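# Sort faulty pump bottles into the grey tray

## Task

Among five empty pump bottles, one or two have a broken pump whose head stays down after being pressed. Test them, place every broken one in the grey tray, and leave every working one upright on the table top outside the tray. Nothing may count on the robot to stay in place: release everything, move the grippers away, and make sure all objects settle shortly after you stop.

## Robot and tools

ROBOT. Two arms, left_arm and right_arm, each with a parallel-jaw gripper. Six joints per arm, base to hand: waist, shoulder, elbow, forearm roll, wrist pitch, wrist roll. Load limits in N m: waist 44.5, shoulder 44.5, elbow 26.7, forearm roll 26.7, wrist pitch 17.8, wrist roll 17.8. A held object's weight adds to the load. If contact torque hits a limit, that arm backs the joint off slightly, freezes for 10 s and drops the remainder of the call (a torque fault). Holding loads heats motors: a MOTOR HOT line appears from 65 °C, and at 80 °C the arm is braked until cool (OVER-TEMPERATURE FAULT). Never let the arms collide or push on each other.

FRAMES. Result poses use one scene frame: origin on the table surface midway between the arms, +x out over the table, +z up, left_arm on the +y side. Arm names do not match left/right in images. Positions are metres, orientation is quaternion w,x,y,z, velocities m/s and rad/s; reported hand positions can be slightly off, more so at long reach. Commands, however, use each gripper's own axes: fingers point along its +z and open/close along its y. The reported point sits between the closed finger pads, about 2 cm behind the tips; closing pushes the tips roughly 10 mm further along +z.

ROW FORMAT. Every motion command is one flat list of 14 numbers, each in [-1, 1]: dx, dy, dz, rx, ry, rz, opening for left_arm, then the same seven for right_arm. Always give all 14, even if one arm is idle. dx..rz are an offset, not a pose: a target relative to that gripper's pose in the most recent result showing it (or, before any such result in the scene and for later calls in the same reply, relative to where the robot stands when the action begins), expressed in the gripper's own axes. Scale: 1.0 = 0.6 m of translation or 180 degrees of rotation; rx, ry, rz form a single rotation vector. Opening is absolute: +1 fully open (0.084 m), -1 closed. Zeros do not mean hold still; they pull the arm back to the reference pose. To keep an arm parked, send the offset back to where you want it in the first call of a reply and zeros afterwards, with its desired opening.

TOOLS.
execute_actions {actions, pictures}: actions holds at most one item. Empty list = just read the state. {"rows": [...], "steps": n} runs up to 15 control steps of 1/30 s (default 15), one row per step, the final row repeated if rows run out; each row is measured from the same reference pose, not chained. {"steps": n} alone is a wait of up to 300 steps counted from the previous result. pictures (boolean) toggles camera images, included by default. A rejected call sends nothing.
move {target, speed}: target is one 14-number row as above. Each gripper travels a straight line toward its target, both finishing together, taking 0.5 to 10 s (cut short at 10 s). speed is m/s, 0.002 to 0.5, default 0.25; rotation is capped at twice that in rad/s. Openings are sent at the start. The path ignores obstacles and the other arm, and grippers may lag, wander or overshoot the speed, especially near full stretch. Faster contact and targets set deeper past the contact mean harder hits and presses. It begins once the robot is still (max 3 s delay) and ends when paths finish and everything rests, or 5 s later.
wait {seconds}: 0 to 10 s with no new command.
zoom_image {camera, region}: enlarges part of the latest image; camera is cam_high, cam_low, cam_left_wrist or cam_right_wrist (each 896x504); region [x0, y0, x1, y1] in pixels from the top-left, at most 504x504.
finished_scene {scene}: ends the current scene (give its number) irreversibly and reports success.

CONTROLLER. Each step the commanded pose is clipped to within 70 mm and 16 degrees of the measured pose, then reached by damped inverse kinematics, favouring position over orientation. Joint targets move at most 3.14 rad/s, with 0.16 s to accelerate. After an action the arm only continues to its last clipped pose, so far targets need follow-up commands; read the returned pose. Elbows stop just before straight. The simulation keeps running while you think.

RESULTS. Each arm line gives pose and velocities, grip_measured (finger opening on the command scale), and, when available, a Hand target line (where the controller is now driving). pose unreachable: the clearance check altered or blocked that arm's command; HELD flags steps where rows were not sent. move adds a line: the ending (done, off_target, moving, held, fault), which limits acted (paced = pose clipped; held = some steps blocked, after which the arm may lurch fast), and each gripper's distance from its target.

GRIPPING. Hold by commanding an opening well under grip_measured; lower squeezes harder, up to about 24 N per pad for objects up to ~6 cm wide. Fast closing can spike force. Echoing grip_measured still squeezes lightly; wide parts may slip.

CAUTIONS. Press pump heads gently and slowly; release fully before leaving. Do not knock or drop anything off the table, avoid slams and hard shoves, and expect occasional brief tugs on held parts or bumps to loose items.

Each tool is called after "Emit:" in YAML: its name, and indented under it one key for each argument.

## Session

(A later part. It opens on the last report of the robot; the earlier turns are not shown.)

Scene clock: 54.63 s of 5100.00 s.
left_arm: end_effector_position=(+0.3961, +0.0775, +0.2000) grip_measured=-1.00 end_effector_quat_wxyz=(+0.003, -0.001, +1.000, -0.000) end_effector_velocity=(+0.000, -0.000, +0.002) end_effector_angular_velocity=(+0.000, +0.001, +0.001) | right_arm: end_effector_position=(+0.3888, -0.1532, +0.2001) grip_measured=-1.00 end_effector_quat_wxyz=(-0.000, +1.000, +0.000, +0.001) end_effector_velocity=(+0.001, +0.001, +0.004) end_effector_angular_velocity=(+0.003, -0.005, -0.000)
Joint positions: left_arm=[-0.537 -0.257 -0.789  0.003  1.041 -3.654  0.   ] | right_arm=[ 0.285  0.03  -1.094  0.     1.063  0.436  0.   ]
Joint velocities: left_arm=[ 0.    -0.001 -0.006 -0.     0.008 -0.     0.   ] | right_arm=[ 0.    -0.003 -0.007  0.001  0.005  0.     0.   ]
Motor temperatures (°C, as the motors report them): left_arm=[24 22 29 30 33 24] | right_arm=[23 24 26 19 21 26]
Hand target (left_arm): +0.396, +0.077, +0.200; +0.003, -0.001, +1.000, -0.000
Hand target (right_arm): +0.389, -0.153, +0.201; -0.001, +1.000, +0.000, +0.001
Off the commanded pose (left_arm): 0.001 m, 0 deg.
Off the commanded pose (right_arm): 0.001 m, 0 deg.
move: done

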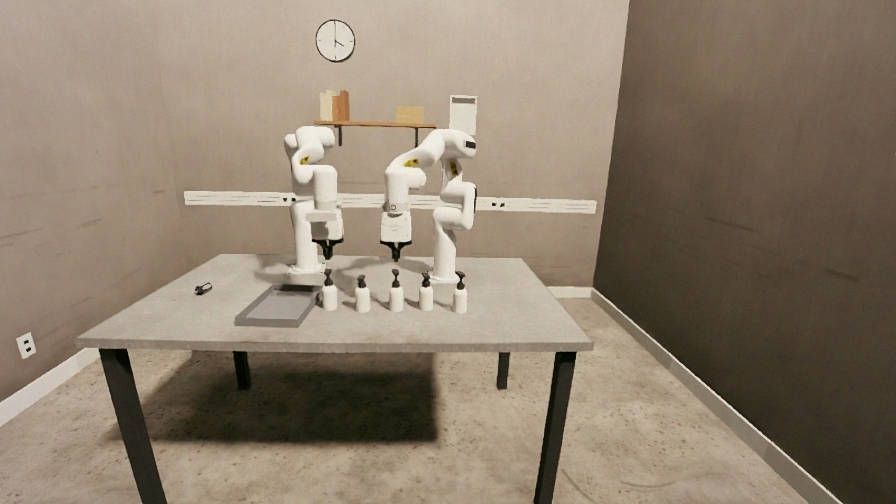

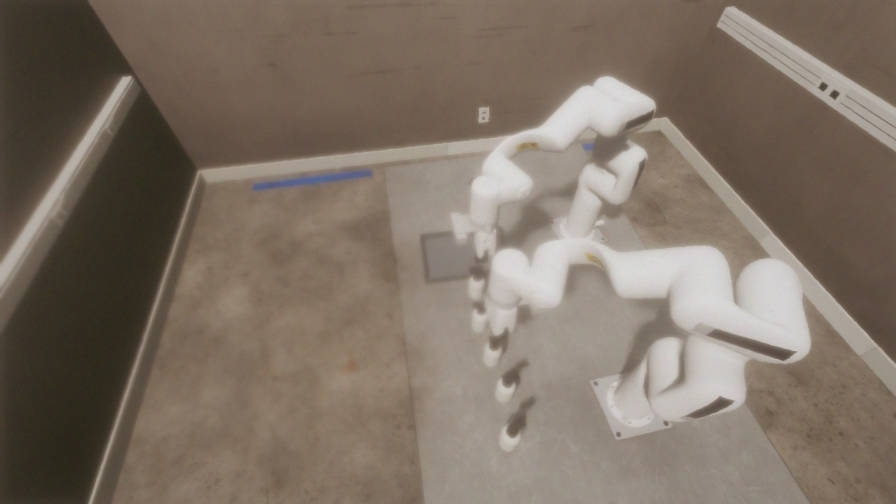

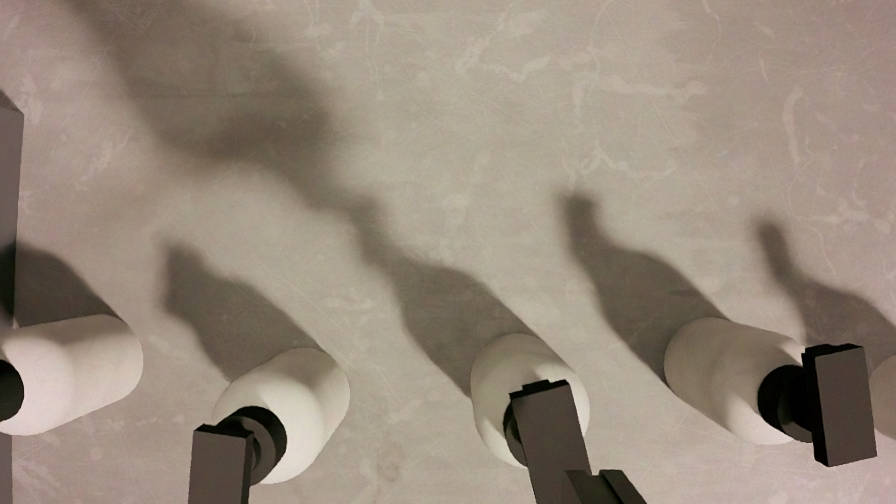

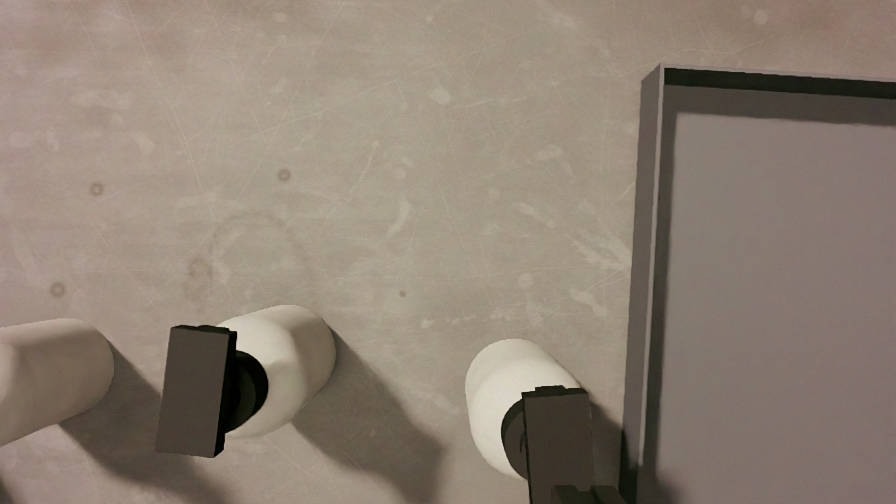

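Emit:
move:
  target: [0.014,0.174,0.03,0,0,0,0.15,0.03,-0.198,0.03,0,0,0,0.15]

Emit:
move:
  target: [0,0,0.125,0,0,0,0.15,0,0,0.125,0,0,0,0.15]
  speed: 0.12

Emit:
move:
  target: [0,0,0,0,0,0,-0.7,0,0,0,0,0,0,-0.7]

Emit:
zoom_image:
  camera: "cam_high"
  region: [300,240,490,320]

Scene clock: 64.77 s of 5100.00 s.
left_arm: end_effector_position=(+0.3877, +0.1814, +0.1817) grip_measured=+0.14 end_effector_quat_wxyz=(+0.002, -0.001, +1.000, -0.000) end_effector_velocity=(+0.000, +0.002, +0.000) end_effector_angular_velocity=(-0.002, -0.001, -0.000) | right_arm: end_effector_position=(+0.4068, -0.0347, +0.1827) grip_measured=+0.14 end_effector_quat_wxyz=(-0.001, +1.000, +0.000, +0.001) end_effector_velocity=(+0.000, +0.002, -0.001) end_effector_angular_velocity=(-0.003, +0.004, +0.001)
Joint positions: left_arm=[-0.283 -0.406 -0.603  0.001  1.005 -3.398  0.05 ] | right_arm=[ 0.467  0.298 -1.389 -0.     1.088  0.619  0.05 ]
Joint velocities: left_arm=[ 0.008 -0.004  0.003 -0.002 -0.001  0.009  0.   ] | right_arm=[ 0.003  0.011 -0.013 -0.     0.007  0.003 -0.   ]
Motor temperatures (°C, as the motors report them): left_arm=[24 22 29 30 33 24] | right_arm=[23 24 27 19 21 26]
Hand target (left_arm): +0.388, +0.182, +0.182; +0.002, -0.001, +1.000, -0.000
Hand target (right_arm): +0.407, -0.034, +0.182; -0.001, +1.000, +0.000, +0.001
Off the commanded pose (left_arm): 0.001 m, 0 deg.
Off the commanded pose (right_arm): 0.001 m, 0 deg.
After step 90, 6.00 s passed at rest.
move: done

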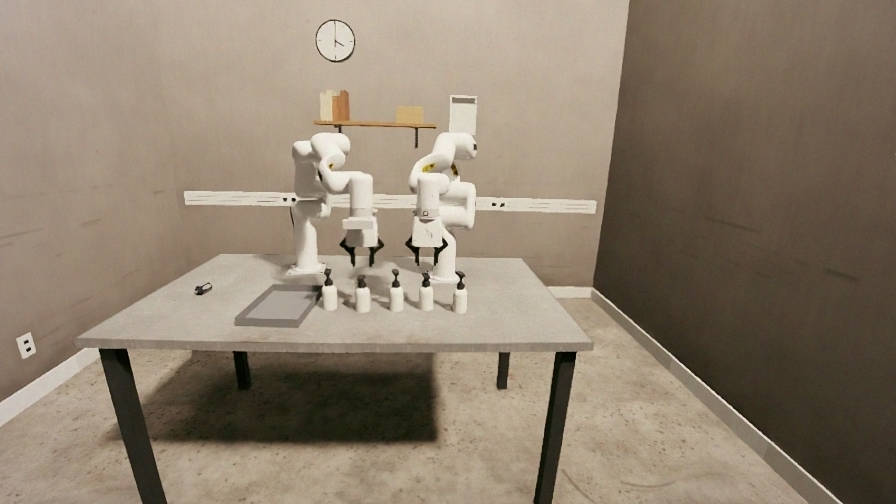

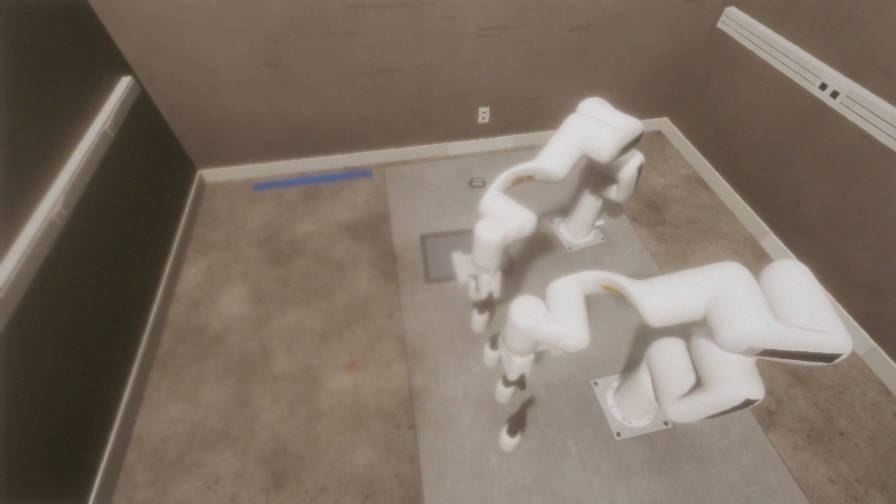

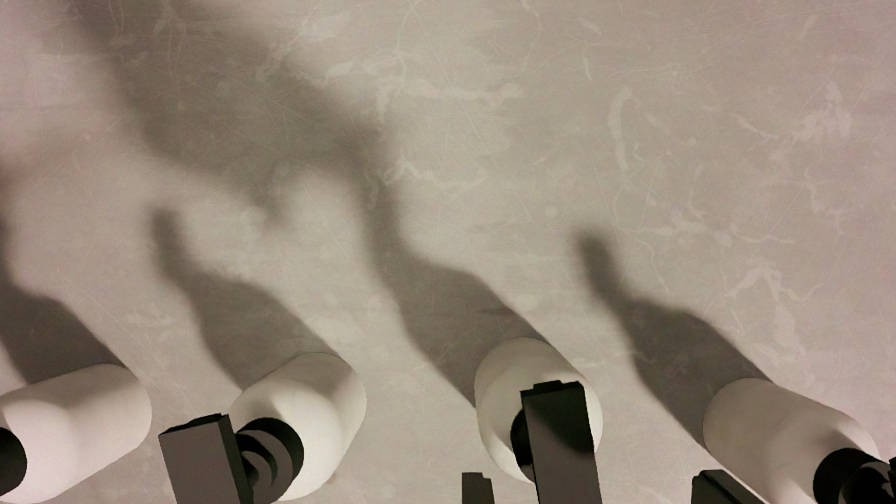

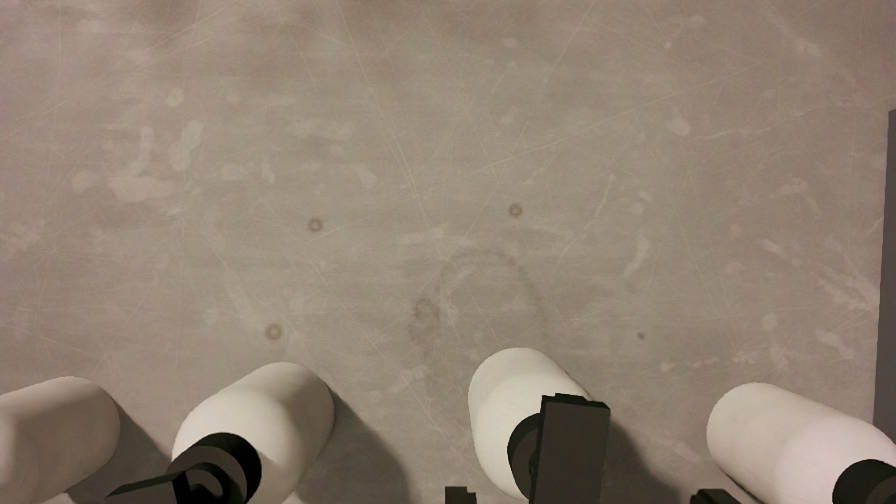

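Scene clock: 65.93 s of 5100.00 s.
left_arm: end_effector_position=(+0.3882, +0.1812, +0.1071) grip_measured=+0.14 end_effector_quat_wxyz=(+0.003, -0.001, +1.000, -0.000) end_effector_velocity=(+0.000, +0.000, -0.003) end_effector_angular_velocity=(-0.000, +0.001, +0.002) | right_arm: end_effector_position=(+0.4069, -0.0343, +0.1082) grip_measured=+0.14 end_effector_quat_wxyz=(-0.001, +1.000, +0.000, +0.001) end_effector_velocity=(-0.001, -0.000, -0.004) end_effector_angular_velocity=(-0.002, +0.003, -0.000)
Joint positions: left_arm=[-0.283 -0.262 -0.489  0.001  0.746 -3.398  0.05 ] | right_arm=[ 0.467  0.388 -1.293  0.     0.902  0.619  0.05 ]
Joint velocities: left_arm=[ 0.002  0.01   0.001 -0.    -0.01   0.    -0.   ] | right_arm=[ 0.     0.006  0.003  0.    -0.005 -0.    -0.   ]
Motor temperatures (°C, as the motors report them): left_arm=[24 22 29 30 33 24] | right_arm=[23 24 27 19 21 26]
Hand target (left_arm): +0.388, +0.181, +0.107; +0.002, -0.001, +1.000, -0.000
Hand target (right_arm): +0.407, -0.034, +0.108; -0.001, +1.000, +0.000, +0.001
Off the commanded pose (left_arm): 0.001 m, 0 deg.
Off the commanded pose (right_arm): 0.001 m, 0 deg.
move: done

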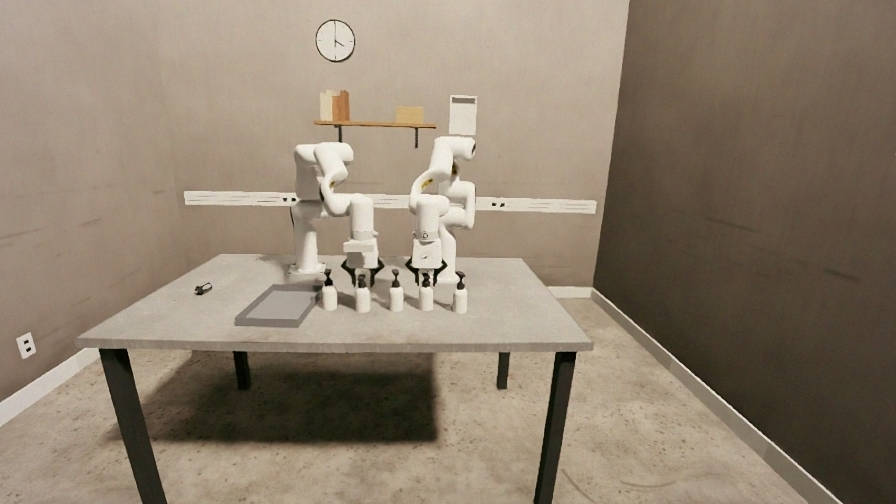

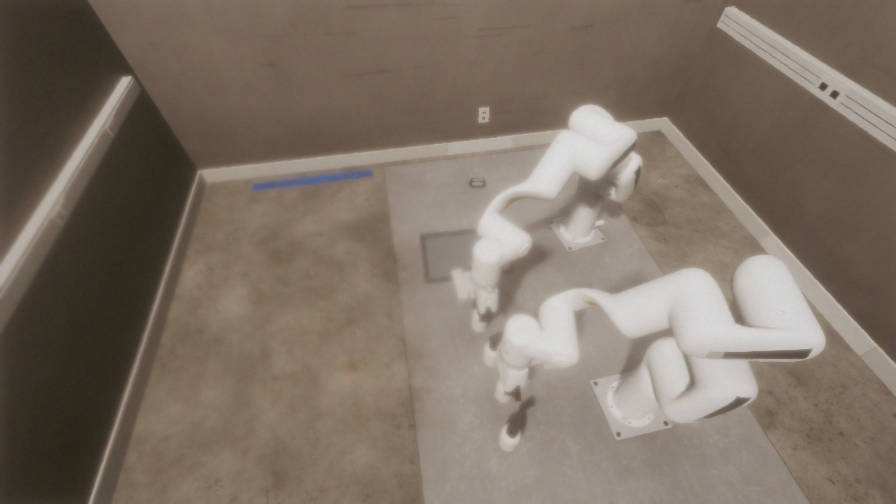

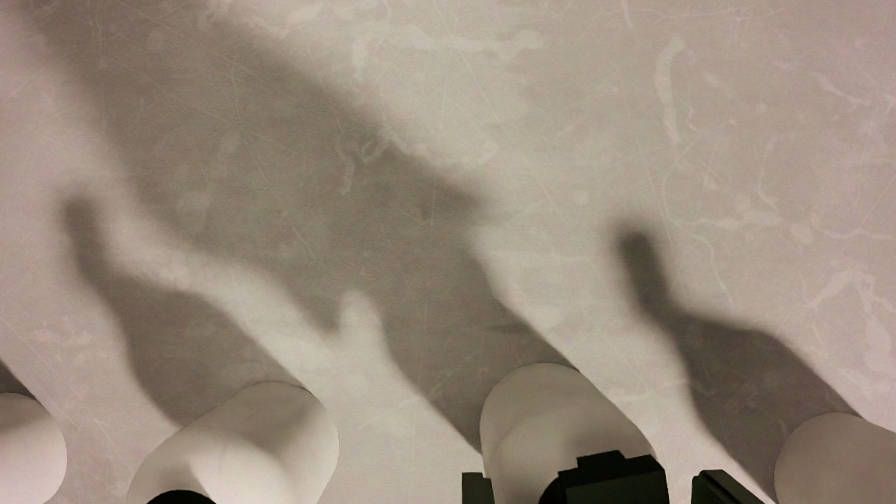

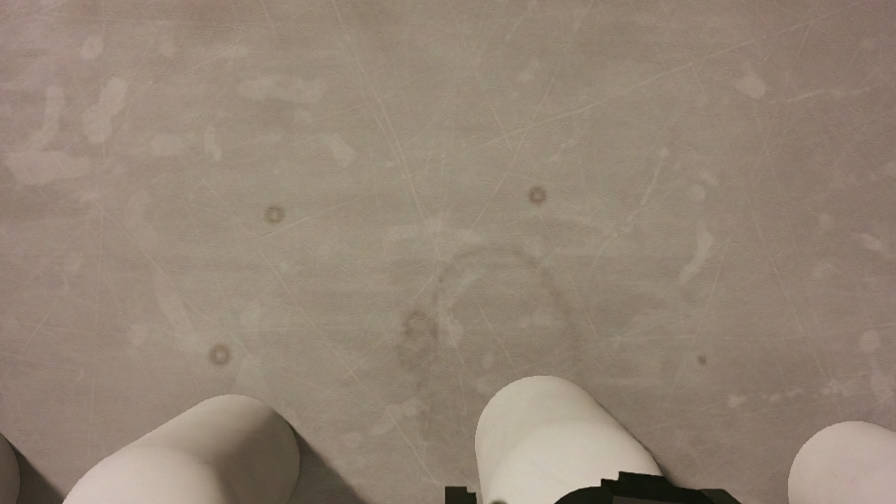

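Scene clock: 66.43 s of 5100.00 s.
left_arm: end_effector_position=(+0.3882, +0.1812, +0.1071) grip_measured=-0.39 end_effector_quat_wxyz=(+0.003, -0.001, +1.000, -0.000) end_effector_velocity=(+0.000, +0.001, +0.000) end_effector_angular_velocity=(-0.001, -0.001, +0.003) | right_arm: end_effector_position=(+0.4069, -0.0343, +0.1082) grip_measured=-0.39 end_effector_quat_wxyz=(-0.001, +1.000, +0.000, +0.001) end_effector_velocity=(+0.000, +0.000, -0.000) end_effector_angular_velocity=(-0.000, -0.001, +0.000)
Joint positions: left_arm=[-0.283 -0.262 -0.489  0.001  0.746 -3.398  0.027] | right_arm=[ 0.467  0.388 -1.293  0.     0.902  0.619  0.027]
Joint velocities: left_arm=[ 0.002 -0.    -0.    -0.001 -0.     0.    -0.   ] | right_arm=[-0.     0.001 -0.001 -0.001 -0.     0.    -0.   ]
Motor temperatures (°C, as the motors report them): left_arm=[24 22 29 30 33 24] | right_arm=[23 24 27 19 21 26]
Hand target (left_arm): +0.388, +0.181, +0.107; +0.003, -0.001, +1.000, -0.000
Hand target (right_arm): +0.407, -0.034, +0.108; -0.001, +1.000, +0.000, +0.001
Off the commanded pose (left_arm): 0.000 m, 0 deg.
Off the commanded pose (right_arm): 0.000 m, 0 deg.
move: done

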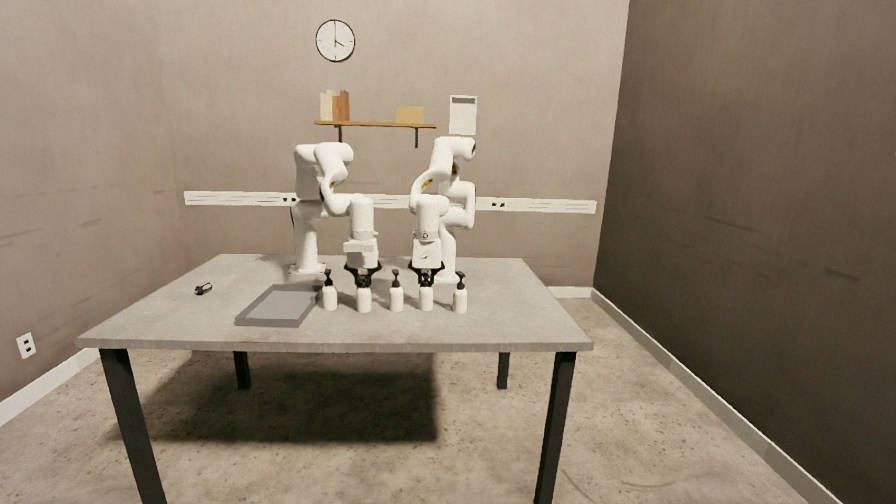

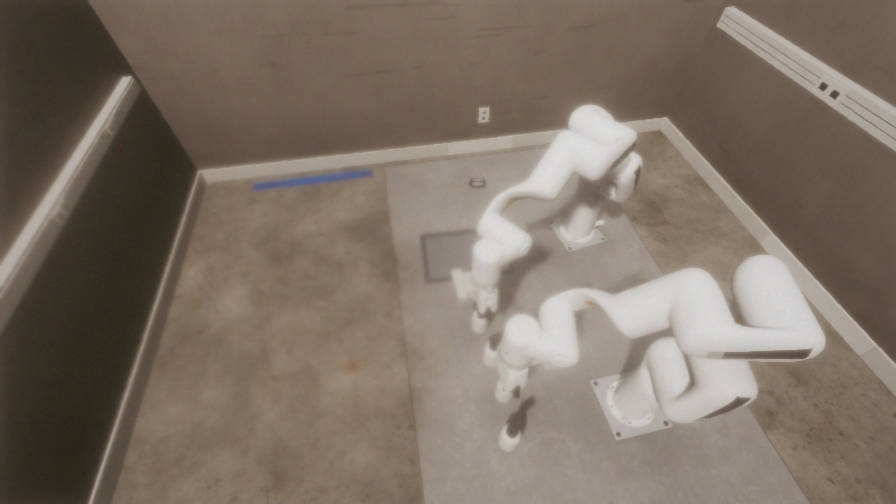

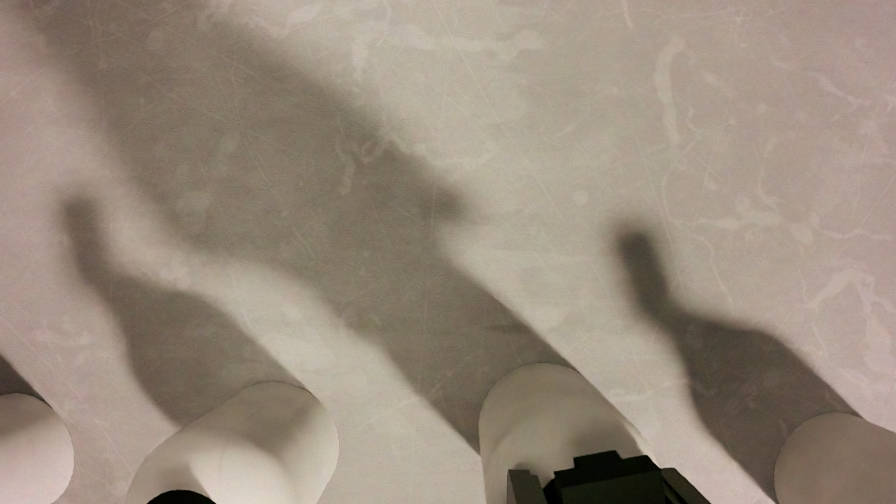

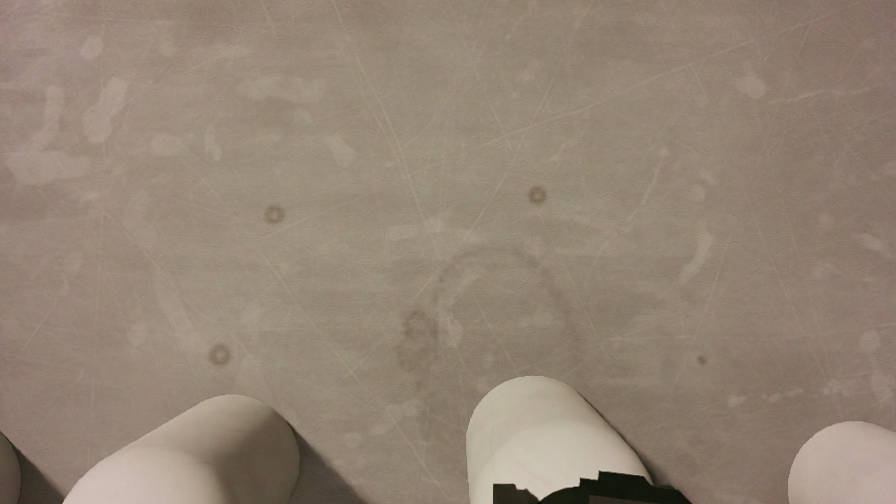

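Region (300, 240, 490, 320) of cam_high's 896x504 image, scaled by 2.653, with more detail than that image has; it fills the top 212 rows of this view, and the rest is white.

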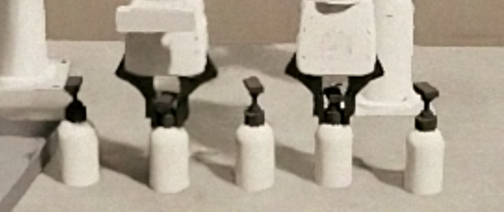

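Emit:
move:
  target: [0,0,-0.27,0,0,0,-0.7,0,0,-0.27,0,0,0,-0.7]

Emit:
move:
  target: [0.1,-0.3,0,0,0,0,-0.7,0.1,0.5,0,0,0,0,-0.7]
  speed: 0.35

Emit:
move:
  target: [0,0,0,0,0,0,-0.7,0,0,0.256,0,0,0,-0.7]
  speed: 0.15

Emit:
zoom_image:
  camera: "cam_high"
  region: [220,230,410,340]

Scene clock: 72.53 s of 5100.00 s.
left_arm: end_effector_position=(+0.3870, +0.1817, +0.2688) grip_measured=-0.39 end_effector_quat_wxyz=(+0.002, -0.001, +1.000, -0.000) end_effector_velocity=(+0.001, +0.000, +0.002) end_effector_angular_velocity=(-0.000, -0.001, -0.000) | right_arm: end_effector_position=(+0.4067, -0.0350, +0.2698) grip_measured=-0.39 end_effector_quat_wxyz=(-0.001, +1.000, -0.000, +0.001) end_effector_velocity=(+0.000, -0.000, +0.001) end_effector_angular_velocity=(-0.001, +0.000, -0.000)
Joint positions: left_arm=[-0.283 -0.477 -0.802  0.001  1.274 -3.398  0.027] | right_arm=[ 0.467  0.253 -1.579 -0.     1.323  0.619  0.027]
Joint velocities: left_arm=[ 0.001  0.001 -0.006 -0.     0.004  0.002 -0.   ] | right_arm=[-0.     0.001 -0.005 -0.     0.005  0.    -0.   ]
Motor temperatures (°C, as the motors report them): left_arm=[24 22 29 30 33 24] | right_arm=[23 24 27 19 21 26]
Hand target (left_arm): +0.387, +0.182, +0.269; +0.003, -0.001, +1.000, -0.000
Hand target (right_arm): +0.407, -0.035, +0.270; -0.001, +1.000, -0.000, +0.001
Off the commanded pose (left_arm): 0.001 m, 0 deg.
Off the commanded pose (right_arm): 0.001 m, 0 deg.
After step 90, 1.73 s passed at rest.
move: done

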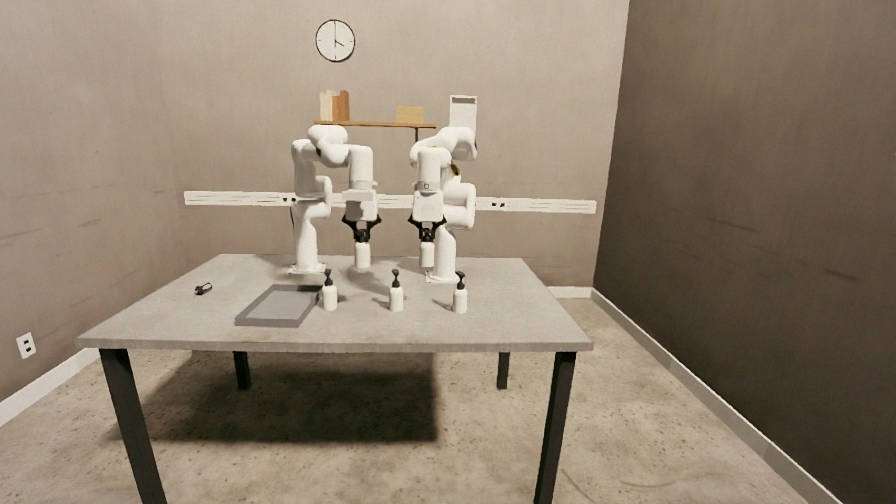

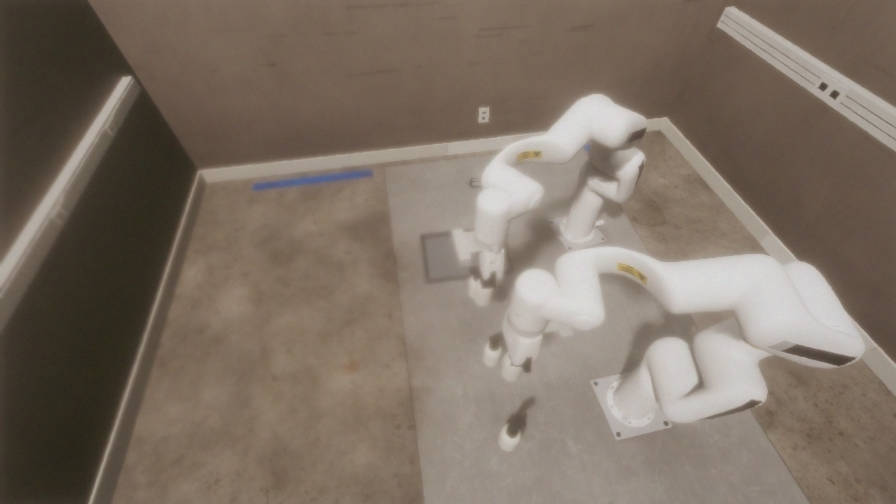

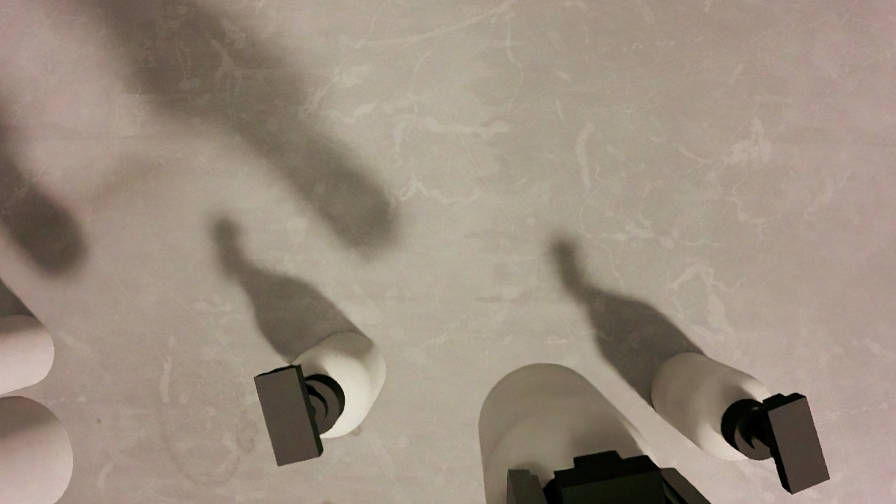

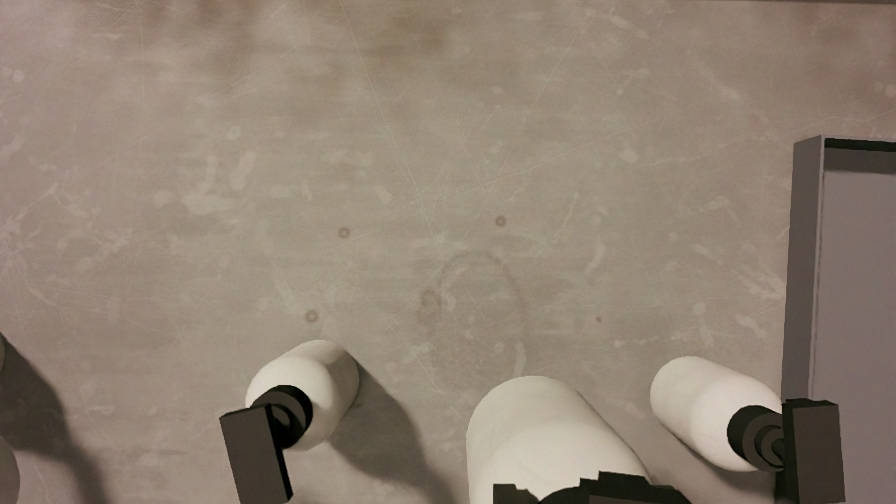

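Scene clock: 74.13 s of 5100.00 s.
left_arm: end_effector_position=(+0.3274, +0.0021, +0.2688) grip_measured=-0.39 end_effector_quat_wxyz=(+0.003, -0.001, +1.000, -0.000) end_effector_velocity=(-0.000, -0.002, -0.001) end_effector_angular_velocity=(+0.002, +0.001, -0.000) | right_arm: end_effector_position=(+0.4666, -0.3345, +0.2690) grip_measured=-0.39 end_effector_quat_wxyz=(-0.000, +1.000, +0.000, +0.001) end_effector_velocity=(+0.001, -0.003, -0.000) end_effector_angular_velocity=(+0.001, +0.000, -0.002)
Joint positions: left_arm=[-0.802 -0.342 -0.912  0.004  1.25  -3.918  0.027] | right_arm=[-0.113  0.102 -1.382  0.     1.278  0.039  0.027]
Joint velocities: left_arm=[-0.004  0.005 -0.003  0.001  0.    -0.004 -0.   ] | right_arm=[-0.006  0.003 -0.004  0.001  0.001 -0.005 -0.   ]
Motor temperatures (°C, as the motors report them): left_arm=[24 22 29 30 33 24] | right_arm=[23 24 27 19 21 26]
Hand target (left_arm): +0.327, +0.002, +0.269; +0.003, -0.001, +1.000, +0.000
Hand target (right_arm): +0.467, -0.335, +0.269; -0.000, +1.000, -0.000, +0.001
Off the commanded pose (left_arm): 0.001 m, 0 deg.
Off the commanded pose (right_arm): 0.001 m, 0 deg.
move: done; limits=paced

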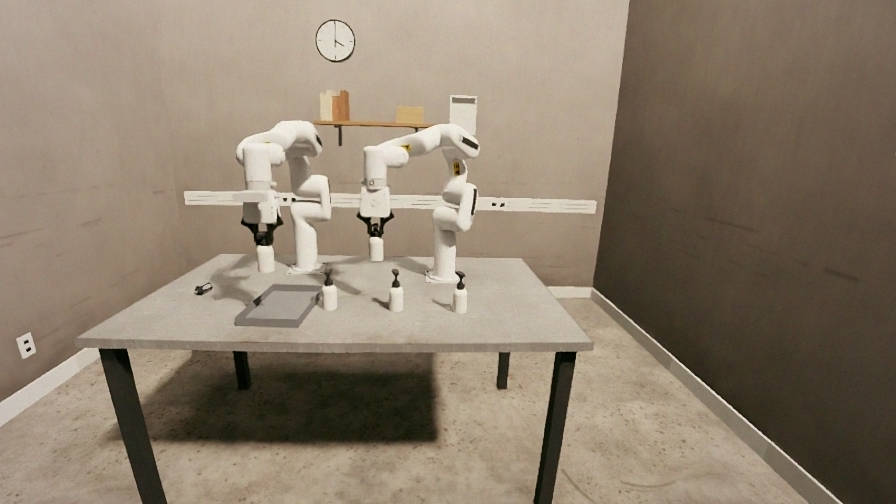

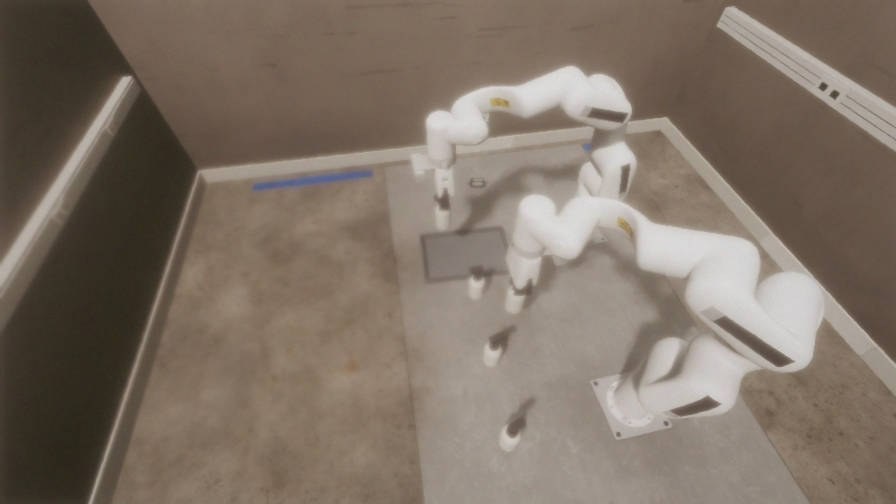

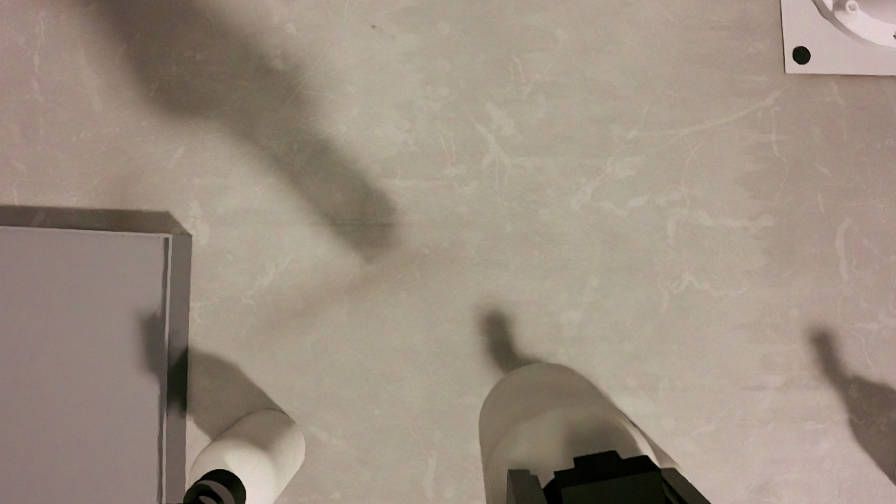

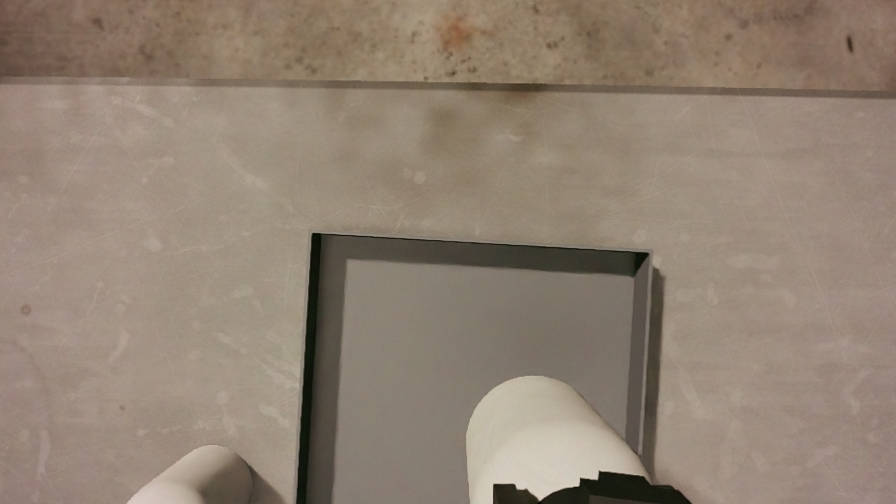

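Scene clock: 75.70 s of 5100.00 s.
left_arm: end_effector_position=(+0.3274, +0.0021, +0.2688) grip_measured=-0.39 end_effector_quat_wxyz=(+0.003, -0.001, +1.000, -0.000) end_effector_velocity=(+0.001, +0.001, +0.000) end_effector_angular_velocity=(-0.000, -0.001, +0.002) | right_arm: end_effector_position=(+0.4669, -0.3339, +0.1161) grip_measured=-0.39 end_effector_quat_wxyz=(-0.000, +1.000, +0.001, +0.001) end_effector_velocity=(-0.001, +0.000, -0.005) end_effector_angular_velocity=(+0.000, +0.006, +0.000)
Joint positions: left_arm=[-0.802 -0.342 -0.912  0.004  1.25  -3.918  0.027] | right_arm=[-0.112  0.247 -1.114  0.001  0.865  0.038  0.027]
Joint velocities: left_arm=[ 0.002 -0.    -0.     0.    -0.     0.     0.   ] | right_arm=[ 0.     0.008  0.004  0.001 -0.006 -0.     0.   ]
Motor temperatures (°C, as the motors report them): left_arm=[24 22 29 30 33 24] | right_arm=[23 24 27 19 21 26]
Hand target (left_arm): +0.327, +0.002, +0.269; +0.003, -0.001, +1.000, -0.000
Hand target (right_arm): +0.467, -0.334, +0.116; -0.000, +1.000, +0.001, +0.001
Off the commanded pose (left_arm): 0.000 m, 0 deg.
Off the commanded pose (right_arm): 0.001 m, 0 deg.
move: done

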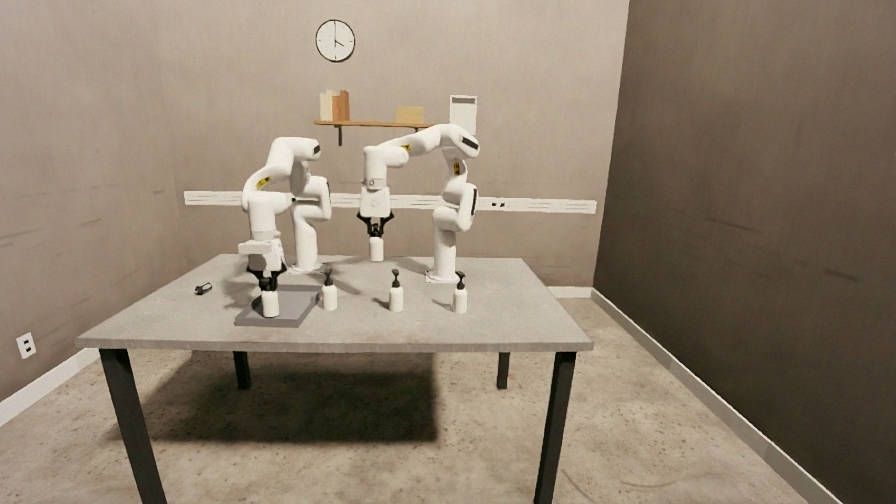

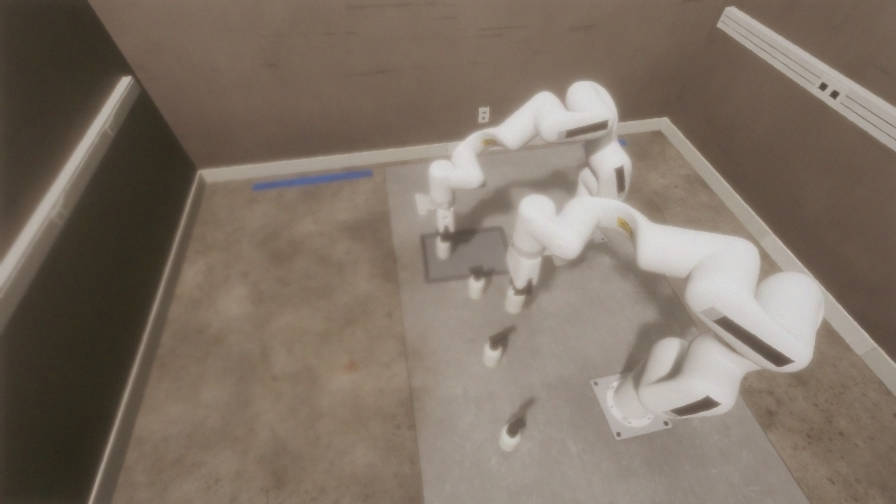

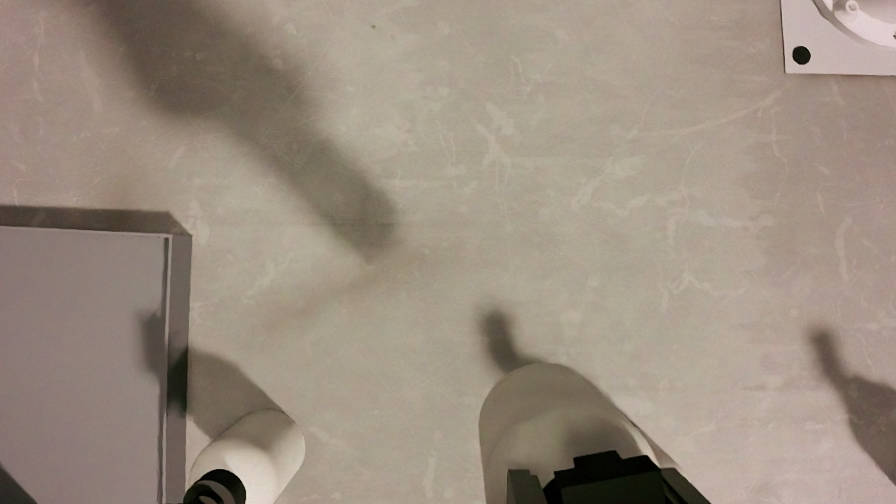

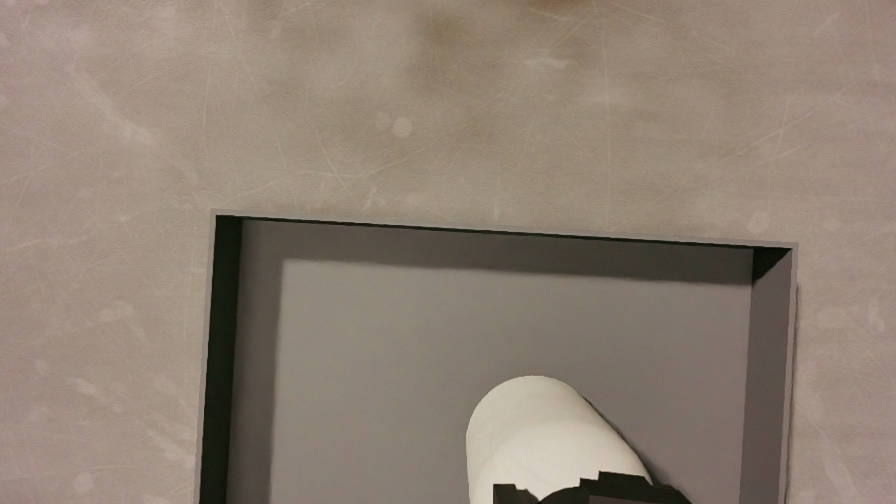

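Region (220, 230, 410, 340) of cam_high's 896x504 image, scaled by 2.653, with more detail than that image has; it fills the top 292 rows of this view, and the rest is white.

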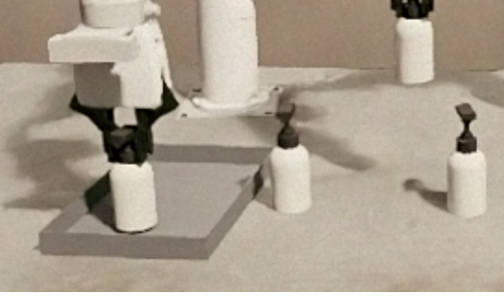

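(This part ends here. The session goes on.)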